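# Transfer capped bottles from crate to tray, upright

## Task

Take each bottle that has a cap out of the crate, set it on the tray standing upright, and keep the uncapped bottles in the crate. The task fails if the crate or tray ends up tilted or displaced, if anything is knocked off the table, or if anything the robot is touching at the end would drop more than about a fingernail's width once released. A bottle that stays in place only because the robot holds it is not counted.

## Robot and tools

ROBOT. There is one six-joint UR3e-style arm with a Robotiq 2F-85 two-finger gripper and one camera, cam_wrist (504x504), mounted on the wrist. Every pose row therefore applies to this one gripper.

FRAMES. Results use the scene frame. Its origin is on the table top directly under the arm base. +z points up, and +y points left when you face along +x. The base may be slightly tilted, and at long reach the printed hand position can be off. The gripper has its own axes: +z runs along the fingers away from the wrist, y is the line the pads close along, and +x points toward a flat block that sticks out about 9 cm from the last joint's axis. end_effector_position is the point midway between the pads when they are closed. Fingertips reach about 19 mm past it when closed and about 6 mm when fully open. Closing also pushes the tips roughly 13 mm further out, so leave that clearance above a surface.

ROW FORMAT. Every motion row has 9 numbers in [-1, 1], in this order: dx, dy, dz, rx, ry, rz, position, force_limit, speed. The first six are an offset, not a pose. They are taken in the gripper's own axes, and a value of 1.0 equals 0.6 m or 180 degrees. rx, ry, rz together form a single rotation vector. position: +1 is fully open (85 mm), about -0.8 is where the pads touch, and -1 closes until something blocks the fingers. force_limit: roughly 20 N at -1, 128 N at 0 and 235 N at +1, measured on a 40 mm object closed slowly. speed: the pad gap changes at about 20 mm/s at -1, 85 at 0 and 150 at +1. A fast close adds up to about 5 N (speed 0) or 12 N (speed +1) of grip. A new force_limit or speed only takes effect once position also changes by 0.01 or more. To get a softer grip, open first.

execute_actions(actions). actions is a list of up to 15 actions. Each action is a list of 1 to 15 rows, and each row lasts one control step of 1/30 s. An action always runs 15 steps, so a shorter list repeats its final row. Every row's offset is measured from the gripper's measured pose at the start of that action, not from the row before. For the first action in a call, that start is the last pose a result reported. On each step the command is clipped to within 100 mm and 16 degrees of the current pose, and the arm stops at the last clipped pose, so send any remainder in the next action. An empty list just returns the state and images.

move(target, speed, stop_force, blocking). target is one 9-number row whose offset is counted from the pose in the latest result that shows one. The gripper follows a straight path there, taking 0.5 to 10 s, and does not steer around obstacles. speed is in m/s, from 0.002 to 0.5, default 0.25, and turning is capped at twice that value in rad/s. stop_force is an optional value in N, 5 to 24. The path ends when the push against the motion, measured along the line to target in the starting gripper axes, rises by that much. The gripper then backs up two steps and holds there. Use stop_force only at very slow speed and without rotation. Leave it out when moving away from a contact, and do not use it within the first 0.2 s of a scene. blocking=false returns after 0.5 s while the arm keeps moving; it cannot be combined with stop_force. Other motion commands are refused until the move ends, so poll with wait(0) or call stop. The "move:" line reports the ending: done, off_target, moving, held, fault, or contact, which takes priority over the others. It also shows limits (paced means the pose was clipped; held means a check blocked some steps, after which the arm can surge) and the distance from target.

wait(seconds), from 0 to 10: the arm keeps its last command. stop(): brakes a running move; the fingers keep going. zoom_image(camera="cam_wrist", region=[x0,y0,x1,y1]): returns a closer crop in image pixels, no larger than 504x504. read_manual(section="licences"): returns licence text only. finished_scene(scene): ends the current scene and cannot be undone, so first make sure the result is stable with the robot clear of it.

RESULTS. The state line gives end_effector_position (m), end_effector_quat_wxyz and velocities. "Hand target" is the pose the controller is currently driving toward. object_status: 0 moving, 1 blocked while opening, 2 blocked while closing (a grip), 3 reached the command or pads met. Any new position resets it to 0 for a moment. After a grip at force_limit -1 it stays 2 even if the object is lost. position_measured is in counts: 3 open, about 78 for 60 mm, 130 for 40 mm, 180 for 20 mm, 230 pads together. Wrist force and torque are in gripper axes, read at the flange. A force points from a surface back into the arm. Readings carry an offset of up to about 3.5 N plus noise, saturate near 30 N, and may say "no reading". Joint torques are total drive outputs with offsets and drift. Step readings list positions, and HELD marks a step that was held back. "pose unreachable" means the clearance check, which includes the base mount, altered the command. MOTOR HOT appears at 70 °C; at 85 °C the brakes lock for minutes.

CAUTIONS. The arm is stiff, and its motion trails commands by about 0.17 s. Commanding even a little past a firm contact can trip a fault. Load limits are 46.9 N m for the shoulder pan and lift, 24.3 N m for the elbow and 7.83 N m for each wrist joint, and a held load counts toward them. An outside force of 150 N also stops the arm: it halts for 10 s and the rest of the call is dropped. The simulation keeps running while you think. Occasional tugs may act on a held part or a loose object. Avoid drops, slams, hard pushes, tipping the crate or tray, and knocking anything off the table.

Each tool is called after ">>>" as name([rows], argument=value, ...), one row to a line, values as JSON.

## Session

>>> execute_actions(actions=[])

Scene clock: 0.00 s.
end_effector_position=(+0.2321, +0.1729, +0.1230) position_measured=3 object_status=3 end_effector_quat_wxyz=(+0.606, +0.720, +0.219, +0.257) end_effector_velocity=(+0.000, +0.000, +0.000) end_effector_angular_velocity=(+0.001, -0.000, +0.000)
Joint positions: [ 0.922 -1.653  2.366 -2.497 -2.441 -2.684]
Joint velocities: [-0.    -0.001 -0.     0.     0.    -0.   ]
Joint torques (N m, as the arm reports them, + toward a larger angle): no reading
Motor temperatures (°C, as the motors report them): [29 27 29 37 31 41]
Wrist force (N, on the end effector, along its own x y z axes, offset not removed): no reading
Wrist torque (N m, same axes, about the end effector's origin, offset not removed): no reading
Hand target: +0.232, +0.173, +0.123; +0.606, +0.720, +0.219, +0.257

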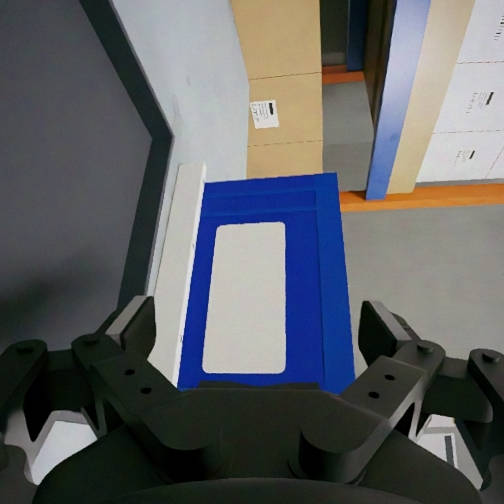

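>>> move(target=[0.045,0.383,-0.005,0.426,-0.181,0.154,1,0,0])

Scene clock: 31.57 s.
end_effector_position=(+0.2516, +0.1532, +0.3529) position_measured=3 object_status=3 end_effector_quat_wxyz=(-0.001, +1.000, +0.000, +0.002) end_effector_velocity=(+0.000, +0.000, +0.001) end_effector_angular_velocity=(+0.006, +0.008, -0.001)
Joint positions: [-0.998 -1.303  0.748 -0.281 -1.262 -4.395]
Joint velocities: [ 0.005  0.02  -0.029  0.016 -0.003  0.003]
Joint torques (N m, as the arm reports them, + toward a larger angle): [-6.65  3.51 -6.13 -1.   -1.03  0.84]
Motor temperatures (°C, as the motors report them): [29 27 29 37 31 41]
Wrist force (N, on the end effector, along its own x y z axes, offset not removed): [0.6 1.5 -3.0]
Wrist torque (N m, same axes, about the end effector's origin, offset not removed): [0.23 -0.19 -0.01]
Hand target: +0.252, +0.153, +0.353; -0.001, +1.000, +0.000, +0.001
Off the commanded pose: 0.000 m, 0 deg.
move: done

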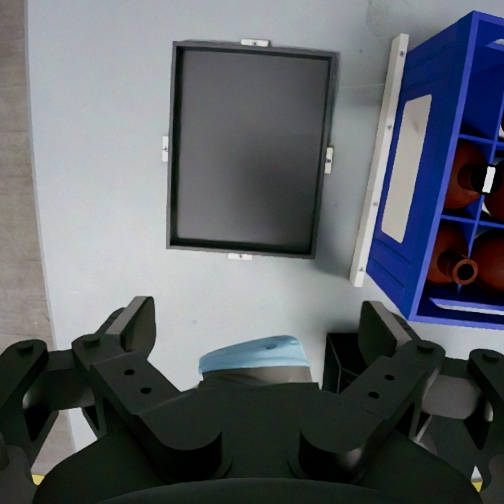

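>>> move(target=[-0.05,0.35,0.05,0,0,0,1,0,0])

Scene clock: 35.50 s.
end_effector_position=(+0.2218, -0.0567, +0.3229) position_measured=3 object_status=3 end_effector_quat_wxyz=(-0.000, +1.000, +0.000, +0.002) end_effector_velocity=(-0.000, -0.002, -0.001) end_effector_angular_velocity=(+0.001, +0.000, -0.000)
Joint positions: [-1.198 -1.048  1.195 -0.948 -1.398 -4.545]
Joint velocities: [-0.001  0.006 -0.001 -0.003 -0.    -0.   ]
Joint torques (N m, as the arm reports them, + toward a larger angle): [-10.88  -3.25 -10.73  -3.22  -1.02  -0.85]
Motor temperatures (°C, as the motors report them): [29 27 29 37 31 41]
Wrist force (N, on the end effector, along its own x y z axes, offset not removed): [-0.4 1.1 -2.6]
Wrist torque (N m, same axes, about the end effector's origin, offset not removed): [0.15 -0.01 0.01]
Hand target: +0.222, -0.057, +0.323; -0.001, +1.000, +0.000, +0.002
Off the commanded pose: 0.000 m, 0 deg.
move: done

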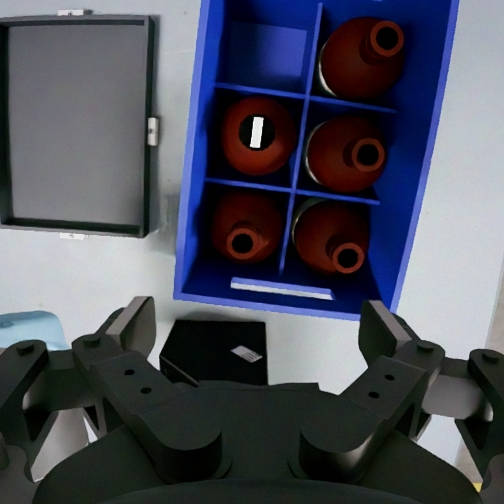

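>>> move(target=[0.12,0.01,0.07,0,0,0,1,0,0])

Scene clock: 46.43 s.
end_effector_position=(+0.2938, -0.0627, +0.2811) position_measured=3 object_status=3 end_effector_quat_wxyz=(-0.000, +1.000, +0.000, +0.002) end_effector_velocity=(+0.001, -0.000, -0.001) end_effector_angular_velocity=(-0.000, +0.001, -0.000)
Joint positions: [-1.009 -0.92   1.155 -1.069 -1.269 -4.404]
Joint velocities: [ 0.004  0.004 -0.004 -0.001  0.002  0.003]
Joint torques (N m, as the arm reports them, + toward a larger angle): [ -8.14  -5.9  -11.03  -3.1    1.16   0.74]
Motor temperatures (°C, as the motors report them): [29 27 30 37 31 41]
Wrist force (N, on the end effector, along its own x y z axes, offset not removed): [1.1 1.3 -3.1]
Wrist torque (N m, same axes, about the end effector's origin, offset not removed): [0.22 -0.24 -0.05]
Hand target: +0.294, -0.063, +0.281; -0.001, +1.000, +0.000, +0.002
Off the commanded pose: 0.000 m, 0 deg.
move: done

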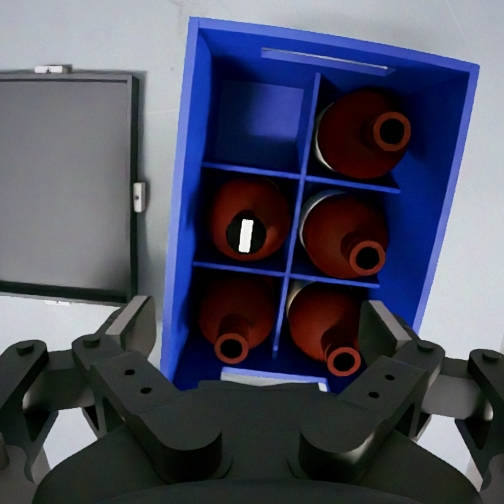

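>>> move(target=[0.01,-0.012,0.09,0,0,0,0.35,0,0])

>>> move(target=[0,0,0,0,0,0.5,0.35,0,0], speed=0.5)

Scene clock: 60.07 s.
end_effector_position=(+0.2999, -0.0555, +0.2273) position_measured=85 object_status=3 end_effector_quat_wxyz=(-0.001, +1.000, +0.000, +0.002) end_effector_velocity=(+0.000, -0.000, -0.002) end_effector_angular_velocity=(-0.001, -0.003, -0.001)
Joint positions: [-0.948 -0.987  1.438 -1.3   -1.228 -4.356]
Joint velocities: [ 0.001 -0.003  0.013 -0.012  0.003  0.002]
Joint torques (N m, as the arm reports them, + toward a larger angle): [-8.36 -9.66 -7.76 -3.11  1.1   0.86]
Motor temperatures (°C, as the motors report them): [29 27 30 37 31 41]
Wrist force (N, on the end effector, along its own x y z axes, offset not removed): [1.2 0.6 -2.1]
Wrist torque (N m, same axes, about the end effector's origin, offset not removed): [0.05 -0.26 0.00]
Hand target: +0.300, -0.055, +0.227; -0.000, +1.000, +0.000, +0.002
Off the commanded pose: 0.000 m, 0 deg.
move: done

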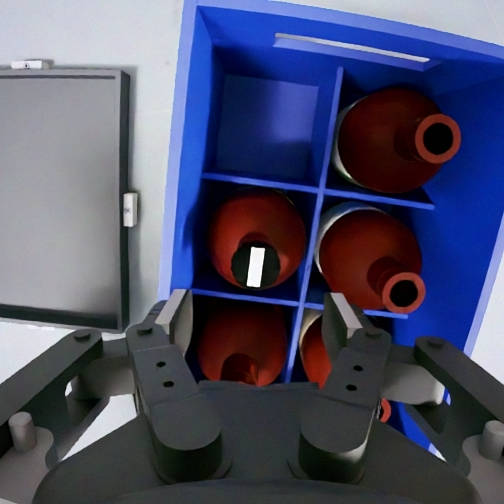

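Scene clock: 62.23 s.
end_effector_position=(+0.2999, -0.0555, +0.2273) position_measured=85 object_status=3 end_effector_quat_wxyz=(-0.002, +0.708, -0.707, +0.001) end_effector_velocity=(+0.000, +0.000, +0.000) end_effector_angular_velocity=(-0.002, +0.001, -0.009)
Joint positions: [-0.948 -0.987  1.438 -1.3   -1.228 -2.786]
Joint velocities: [ 0.001 -0.001 -0.    -0.    -0.001  0.01 ]
Joint torques (N m, as the arm reports them, + toward a larger angle): [ -8.39 -10.43 -11.53  -3.11  -1.06   0.81]
Motor temperatures (°C, as the motors report them): [29 27 30 37 31 41]
Wrist force (N, on the end effector, along its own x y z axes, offset not removed): [0.8 2.2 -2.9]
Wrist torque (N m, same axes, about the end effector's origin, offset not removed): [0.33 -0.20 0.00]
Hand target: +0.300, -0.055, +0.227; -0.002, +0.707, -0.707, +0.001
Off the commanded pose: 0.000 m, 0 deg.
move: done

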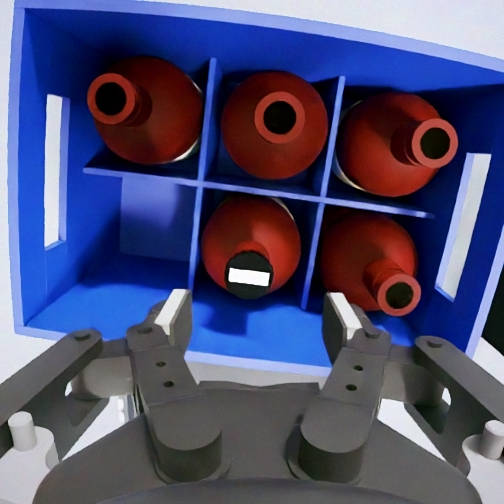

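>>> move(target=[-0.001,-0.007,0.085,0,0,0,0.35,0,0], speed=0.12)

Scene clock: 67.00 s.
end_effector_position=(+0.3042, -0.0549, +0.1765) position_measured=85 object_status=3 end_effector_quat_wxyz=(-0.002, +0.708, -0.707, +0.001) end_effector_velocity=(+0.000, -0.000, -0.001) end_effector_angular_velocity=(-0.001, -0.001, -0.000)
Joint positions: [-0.891 -0.987  1.642 -1.519 -1.191 -2.739]
Joint velocities: [ 0.001 -0.     0.006 -0.008  0.002  0.002]
Joint torques (N m, as the arm reports them, + toward a larger angle): [-8.9  -6.04 -7.64 -3.14  1.09  0.77]
Motor temperatures (°C, as the motors report them): [29 27 30 37 31 41]
Wrist force (N, on the end effector, along its own x y z axes, offset not removed): [-0.1 0.8 -2.2]
Wrist torque (N m, same axes, about the end effector's origin, offset not removed): [0.16 -0.03 -0.01]
Hand target: +0.304, -0.055, +0.176; -0.002, +0.708, -0.707, +0.001
Off the commanded pose: 0.000 m, 0 deg.
move: done

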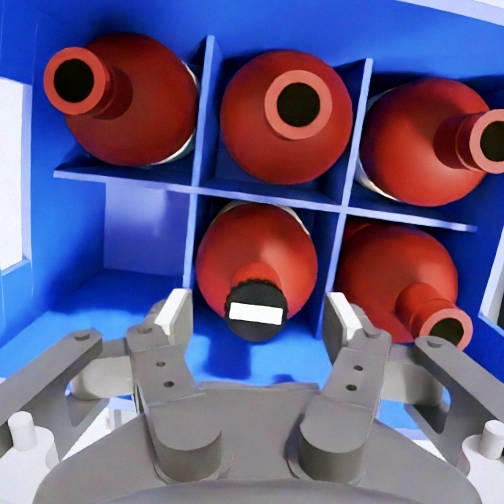

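>>> move(target=[0,0,0.055,0,0,0,0.35,0,0], speed=0.06)

>>> move(target=[0,0,0,0,0,0,-1,-0.5,-0.5])

Scene clock: 70.57 s.
end_effector_position=(+0.3043, -0.0549, +0.1436) position_measured=85 object_status=3 end_effector_quat_wxyz=(-0.002, +0.708, -0.707, +0.001) end_effector_velocity=(-0.000, -0.000, -0.002) end_effector_angular_velocity=(-0.000, -0.000, -0.000)
Joint positions: [-0.856 -0.97   1.76  -1.665 -1.168 -2.711]
Joint velocities: [ 0.002  0.001  0.006 -0.009  0.001  0.002]
Joint torques (N m, as the arm reports them, + toward a larger angle): [-8.49 -6.28 -7.21 -2.93  1.09  0.83]
Motor temperatures (°C, as the motors report them): [29 27 30 37 31 41]
Wrist force (N, on the end effector, along its own x y z axes, offset not removed): [1.0 0.4 -2.8]
Wrist torque (N m, same axes, about the end effector's origin, offset not removed): [0.06 -0.19 0.05]
Hand target: +0.304, -0.055, +0.143; -0.002, +0.708, -0.707, +0.001
Off the commanded pose: 0.000 m, 0 deg.
move: done

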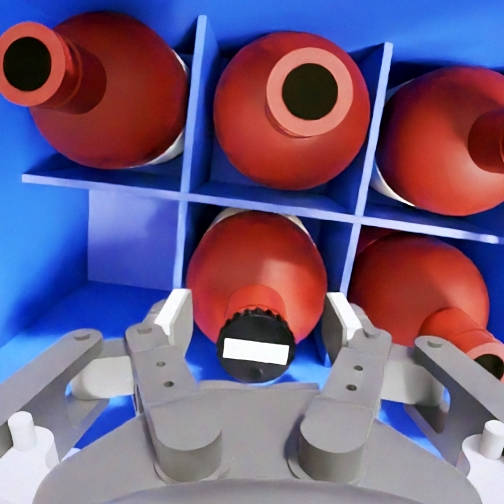

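Scene clock: 71.43 s.
end_effector_position=(+0.3044, -0.0551, +0.1440) position_measured=163 object_status=2 end_effector_quat_wxyz=(-0.001, +0.708, -0.707, +0.001) end_effector_velocity=(-0.000, +0.001, -0.001) end_effector_angular_velocity=(+0.004, +0.001, -0.001)
Joint positions: [-0.857 -0.971  1.76  -1.665 -1.169 -2.711]
Joint velocities: [0.001 0.001 0.003 0.    0.001 0.   ]
Joint torques (N m, as the arm reports them, + toward a larger angle): [11.2  17.96 14.29  0.99  4.57 -0.87]
Motor temperatures (°C, as the motors report them): [29 27 30 37 31 41]
Wrist force (N, on the end effector, along its own x y z axes, offset not removed): [-9.0 14.9 -30.0]
Wrist torque (N m, same axes, about the end effector's origin, offset not removed): [-1.15 -0.20 0.04]
Hand target: +0.304, -0.055, +0.144; -0.002, +0.708, -0.707, +0.001
Off the commanded pose: 0.000 m, 0 deg.
move: done

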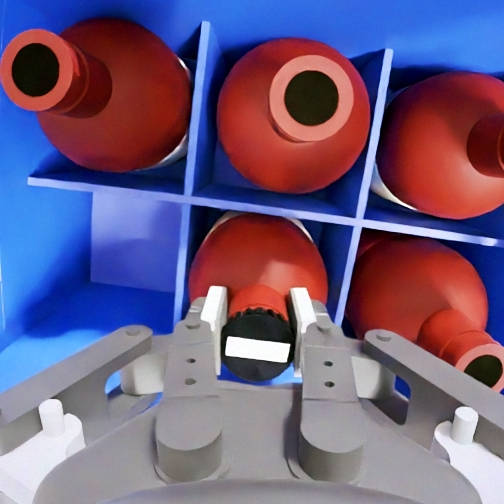

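>>> move(target=[0,0,-0.04,0,0,0,-1,-0.5,-0.5], speed=0.04)

Scene clock: 81.67 s.
end_effector_position=(+0.3048, -0.0559, +0.1451) position_measured=163 object_status=2 end_effector_quat_wxyz=(-0.001, +0.708, -0.706, +0.003) end_effector_velocity=(-0.000, -0.000, -0.000) end_effector_angular_velocity=(+0.001, +0.001, -0.000)
Joint positions: [-0.857 -0.972  1.757 -1.666 -1.169 -2.711]
Joint velocities: [-0.     0.001 -0.     0.    -0.001 -0.   ]
Joint torques (N m, as the arm reports them, + toward a larger angle): [-3.27  2.89  0.45 -1.23  1.32 -0.01]
Motor temperatures (°C, as the motors report them): [29 27 30 37 31 41]
Wrist force (N, on the end effector, along its own x y z axes, offset not removed): [-8.2 11.1 -30.0]
Wrist torque (N m, same axes, about the end effector's origin, offset not removed): [-0.98 -0.20 0.02]
Hand target: +0.304, -0.055, +0.144; -0.002, +0.708, -0.707, +0.001
Off the commanded pose: 0.023 m, 0 deg.
TORQUE FAULT: the external load on joint 3 (elbow) reached its load limit, and the arm stopped for 10 seconds. That time counts as 17 of the actions that you can send in this scene. The arm ran no command of this call. The arm holds where it stopped, with its grip as last carried out, and accepts commands again: back off and push less far. The arm stops again, at the same cost, whenever a joint's load reaches its limit.
move: fault

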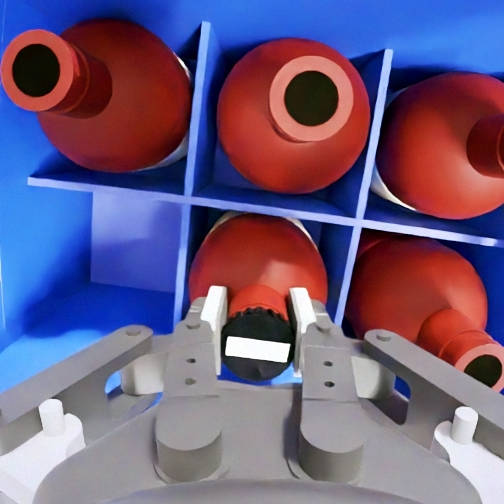

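>>> move(target=[0,0,-0.04,0,0,0,-1,-0.5,-0.5], speed=0.04)

Scene clock: 84.27 s.
end_effector_position=(+0.3047, -0.0558, +0.1689) position_measured=164 object_status=2 end_effector_quat_wxyz=(-0.001, +0.708, -0.706, +0.003) end_effector_velocity=(+0.000, -0.000, +0.002) end_effector_angular_velocity=(-0.000, +0.000, +0.000)
Joint positions: [-0.883 -0.986  1.673 -1.559 -1.186 -2.732]
Joint velocities: [-0.002 -0.001 -0.007  0.008 -0.001 -0.002]
Joint torques (N m, as the arm reports them, + toward a larger angle): [-14.67 -12.45 -13.36  -1.52  -1.18  -0.87]
Motor temperatures (°C, as the motors report them): [29 27 30 37 31 41]
Wrist force (N, on the end effector, along its own x y z axes, offset not removed): [-0.1 1.1 3.3]
Wrist torque (N m, same axes, about the end effector's origin, offset not removed): [0.14 -0.01 -0.01]
Hand target: +0.305, -0.056, +0.169; -0.001, +0.708, -0.706, +0.003
Off the commanded pose: 0.000 m, 0 deg.
move: done

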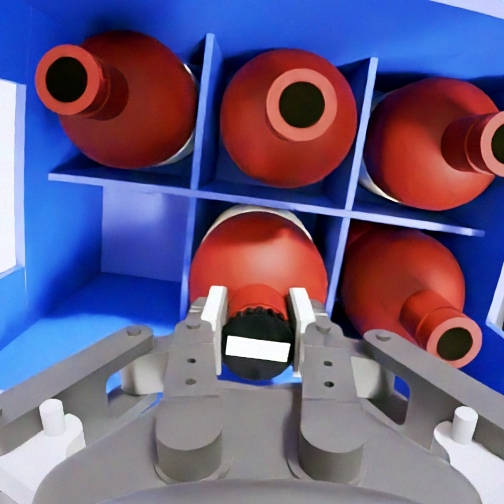

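>>> move(target=[0,0,-0.29,0,0,0,-1,-0.5,-0.5], speed=0.15)

Scene clock: 93.40 s.
end_effector_position=(+0.3038, -0.0550, +0.3427) position_measured=164 object_status=2 end_effector_quat_wxyz=(-0.001, +0.708, -0.706, +0.004) end_effector_velocity=(+0.001, -0.000, +0.002) end_effector_angular_velocity=(+0.008, +0.011, +0.001)
Joint positions: [-1.024 -0.744  0.608 -0.7   -1.278 -2.845]
Joint velocities: [ 0.004  0.038 -0.073  0.045 -0.005 -0.001]
Joint torques (N m, as the arm reports them, + toward a larger angle): [ -9.95  -7.63 -10.36  -1.53  -1.01  -0.81]
Motor temperatures (°C, as the motors report them): [29 27 30 37 31 41]
Wrist force (N, on the end effector, along its own x y z axes, offset not removed): [1.3 0.9 3.6]
Wrist torque (N m, same axes, about the end effector's origin, offset not removed): [0.13 -0.22 -0.02]
Hand target: +0.304, -0.055, +0.343; -0.001, +0.708, -0.706, +0.003
Off the commanded pose: 0.000 m, 0 deg.
move: done

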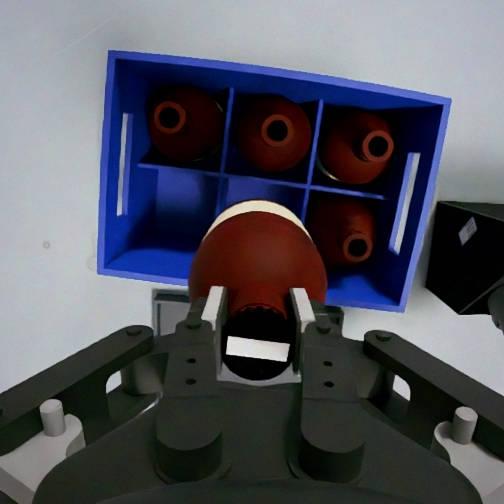

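>>> move(target=[-0.22,0.095,0.003,0,0,0,-1,-0.5,-0.5], speed=0.12)

>>> move(target=[-0.13,-0.06,0.24,0,0,0,-1,-0.5,-0.5], speed=0.15)

Scene clock: 97.70 s.
end_effector_position=(+0.2466, +0.0768, +0.3399) position_measured=164 object_status=2 end_effector_quat_wxyz=(-0.001, +0.708, -0.706, +0.004) end_effector_velocity=(-0.001, +0.001, +0.000) end_effector_angular_velocity=(+0.000, -0.001, -0.000)
Joint positions: [-1.067 -1.285  1.04  -0.582 -1.307 -2.878]
Joint velocities: [-0.001 -0.004 -0.     0.004 -0.    -0.001]
Joint torques (N m, as the arm reports them, + toward a larger angle): [-12.95  -3.01  -5.96  -1.38  -1.05  -0.79]
Motor temperatures (°C, as the motors report them): [29 27 30 37 31 41]
Wrist force (N, on the end effector, along its own x y z axes, offset not removed): [-0.4 0.9 2.9]
Wrist torque (N m, same axes, about the end effector's origin, offset not removed): [0.14 0.04 -0.03]
Hand target: +0.247, +0.077, +0.340; -0.001, +0.708, -0.706, +0.004
Off the commanded pose: 0.000 m, 0 deg.
move: done

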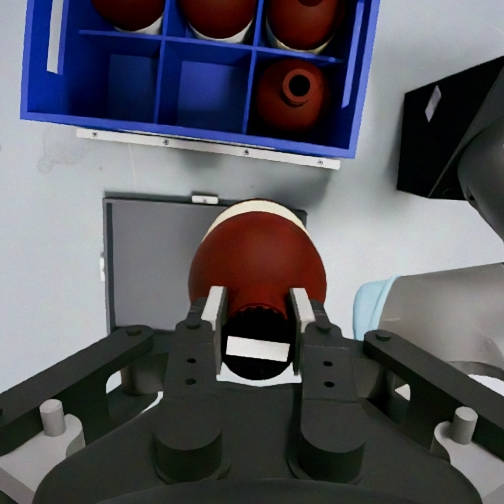

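Scene clock: 99.33 s.
end_effector_position=(+0.2832, +0.1541, +0.1958) position_measured=164 object_status=2 end_effector_quat_wxyz=(-0.001, +0.708, -0.706, +0.004) end_effector_velocity=(+0.001, +0.000, -0.001) end_effector_angular_velocity=(-0.001, -0.000, -0.001)
Joint positions: [-0.692 -1.61   1.671 -1.006 -1.068 -2.565]
Joint velocities: [ 0.005 -0.     0.004 -0.007  0.002  0.006]
Joint torques (N m, as the arm reports them, + toward a larger angle): [-7.9  -3.22 -7.07 -3.53  1.12  0.72]
Motor temperatures (°C, as the motors report them): [29 27 30 37 31 41]
Wrist force (N, on the end effector, along its own x y z axes, offset not removed): [0.9 0.7 3.1]
Wrist torque (N m, same axes, about the end effector's origin, offset not removed): [0.13 -0.20 -0.02]
Hand target: +0.283, +0.154, +0.196; -0.001, +0.708, -0.706, +0.004
Off the commanded pose: 0.000 m, 0 deg.
move: done

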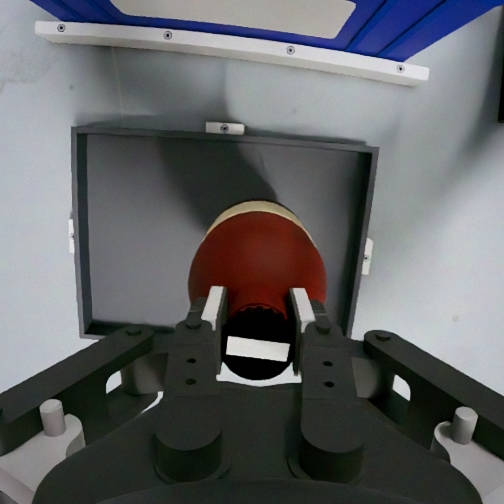

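Down to 0.158, then slow contact.

>>> move(target=[0,0,0.06,0,0,0,-1,-0.5,-0.5], speed=0.04)

>>> move(target=[0,0,0.045,0,0,0,-1,-0.5,-0.5], speed=0.004, stop_force=5)

Scene clock: 103.10 s.
end_effector_position=(+0.2834, +0.1539, +0.1600) position_measured=164 object_status=2 end_effector_quat_wxyz=(-0.001, +0.708, -0.706, +0.003) end_effector_velocity=(+0.000, -0.000, -0.002) end_effector_angular_velocity=(-0.000, -0.000, -0.001)
Joint positions: [-0.626 -1.64   1.829 -1.167 -1.03  -2.502]
Joint velocities: [ 0.004 -0.     0.008 -0.01   0.002  0.004]
Joint torques (N m, as the arm reports them, + toward a larger angle): [-7.41 -3.53 -7.83 -3.46  1.07  0.77]
Motor temperatures (°C, as the motors report them): [29 27 30 37 31 41]
Wrist force (N, on the end effector, along its own x y z axes, offset not removed): [0.9 1.4 3.9]
Wrist torque (N m, same axes, about the end effector's origin, offset not removed): [0.21 -0.20 -0.02]
Hand target: +0.283, +0.154, +0.160; -0.001, +0.708, -0.706, +0.004
Off the commanded pose: 0.000 m, 0 deg.
move: done

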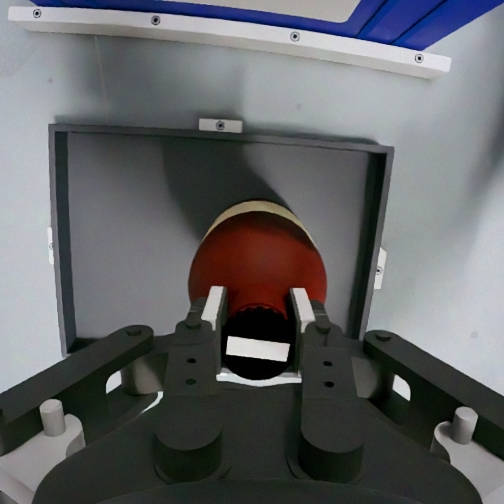

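Scene clock: 107.63 s.
end_effector_position=(+0.2835, +0.1539, +0.1433) position_measured=164 object_status=2 end_effector_quat_wxyz=(-0.001, +0.708, -0.706, +0.004) end_effector_velocity=(-0.000, +0.001, +0.001) end_effector_angular_velocity=(+0.002, -0.000, -0.000)
Joint positions: [-0.592 -1.645  1.897 -1.246 -1.011 -2.469]
Joint velocities: [-0.002  0.    -0.004  0.008  0.    -0.004]
Joint torques (N m, as the arm reports them, + toward a larger angle): [-10.31  -0.25  -8.92  -0.29   0.33  -0.79]
Motor temperatures (°C, as the motors report them): [29 27 30 37 31 41]
Wrist force (N, on the end effector, along its own x y z axes, offset not removed): [1.3 1.3 -10.8]
Wrist torque (N m, same axes, about the end effector's origin, offset not removed): [-0.12 -0.13 -0.01]
Hand target: +0.284, +0.154, +0.143; -0.001, +0.708, -0.706, +0.004
Off the commanded pose: 0.010 m, 0 deg.
move: contact

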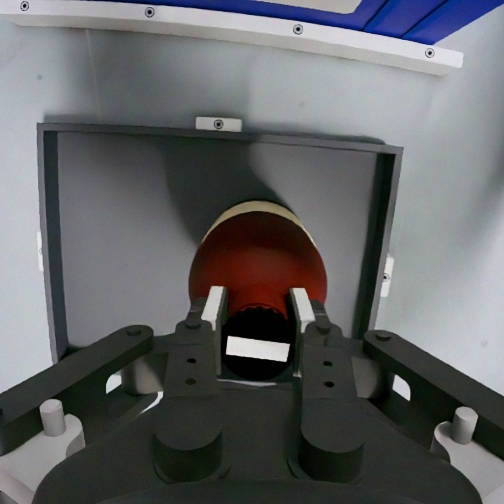

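>>> move(target=[0,0,0,0,0,0,0.5,-0.5,-0.3])

>>> move(target=[0,0,-0.15,0,0,0,0.5,-0.5,-0.3], speed=0.15)

Scene clock: 111.20 s.
end_effector_position=(+0.2835, +0.1539, +0.1433) position_measured=66 object_status=0 end_effector_quat_wxyz=(-0.001, +0.708, -0.706, +0.004) end_effector_velocity=(-0.000, +0.000, +0.000) end_effector_angular_velocity=(-0.001, -0.000, +0.001)
Joint positions: [-0.592 -1.645  1.897 -1.246 -1.011 -2.469]
Joint velocities: [ 0.    -0.001  0.     0.    -0.    -0.   ]
Joint torques (N m, as the arm reports them, + toward a larger angle): [-5.81 -3.54 -6.48 -2.9   1.1   0.84]
Motor temperatures (°C, as the motors report them): [29 27 30 37 31 41]
Wrist force (N, on the end effector, along its own x y z axes, offset not removed): [0.1 1.8 -2.8]
Wrist torque (N m, same axes, about the end effector's origin, offset not removed): [0.30 -0.09 -0.01]
Hand target: +0.284, +0.154, +0.143; -0.001, +0.708, -0.706, +0.004
Off the commanded pose: 0.000 m, 0 deg.
move: done

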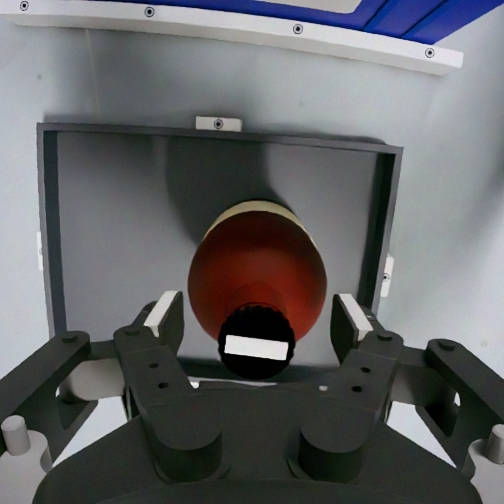

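Scene clock: 112.30 s.
end_effector_position=(+0.2830, +0.1543, +0.2332) position_measured=66 object_status=3 end_effector_quat_wxyz=(-0.001, +0.708, -0.706, +0.004) end_effector_velocity=(-0.000, +0.000, +0.002) end_effector_angular_velocity=(+0.001, +0.002, +0.000)
Joint positions: [-0.755 -1.557  1.486 -0.848 -1.105 -2.622]
Joint velocities: [-0.002  0.006 -0.012  0.01  -0.002 -0.003]
Joint torques (N m, as the arm reports them, + toward a larger angle): [-12.01   2.36  -9.87  -0.93  -1.23  -0.93]
Motor temperatures (°C, as the motors report them): [29 27 30 37 31 41]
Wrist force (N, on the end effector, along its own x y z axes, offset not removed): [0.6 0.7 -2.4]
Wrist torque (N m, same axes, about the end effector's origin, offset not removed): [0.09 -0.14 -0.01]
Hand target: +0.283, +0.154, +0.233; -0.001, +0.708, -0.706, +0.004
Off the commanded pose: 0.000 m, 0 deg.
move: done

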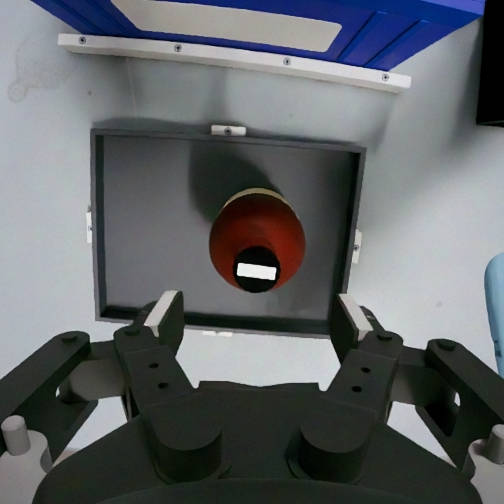

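>>> finished_scene(scene=1)

The scene is finished: the task was done.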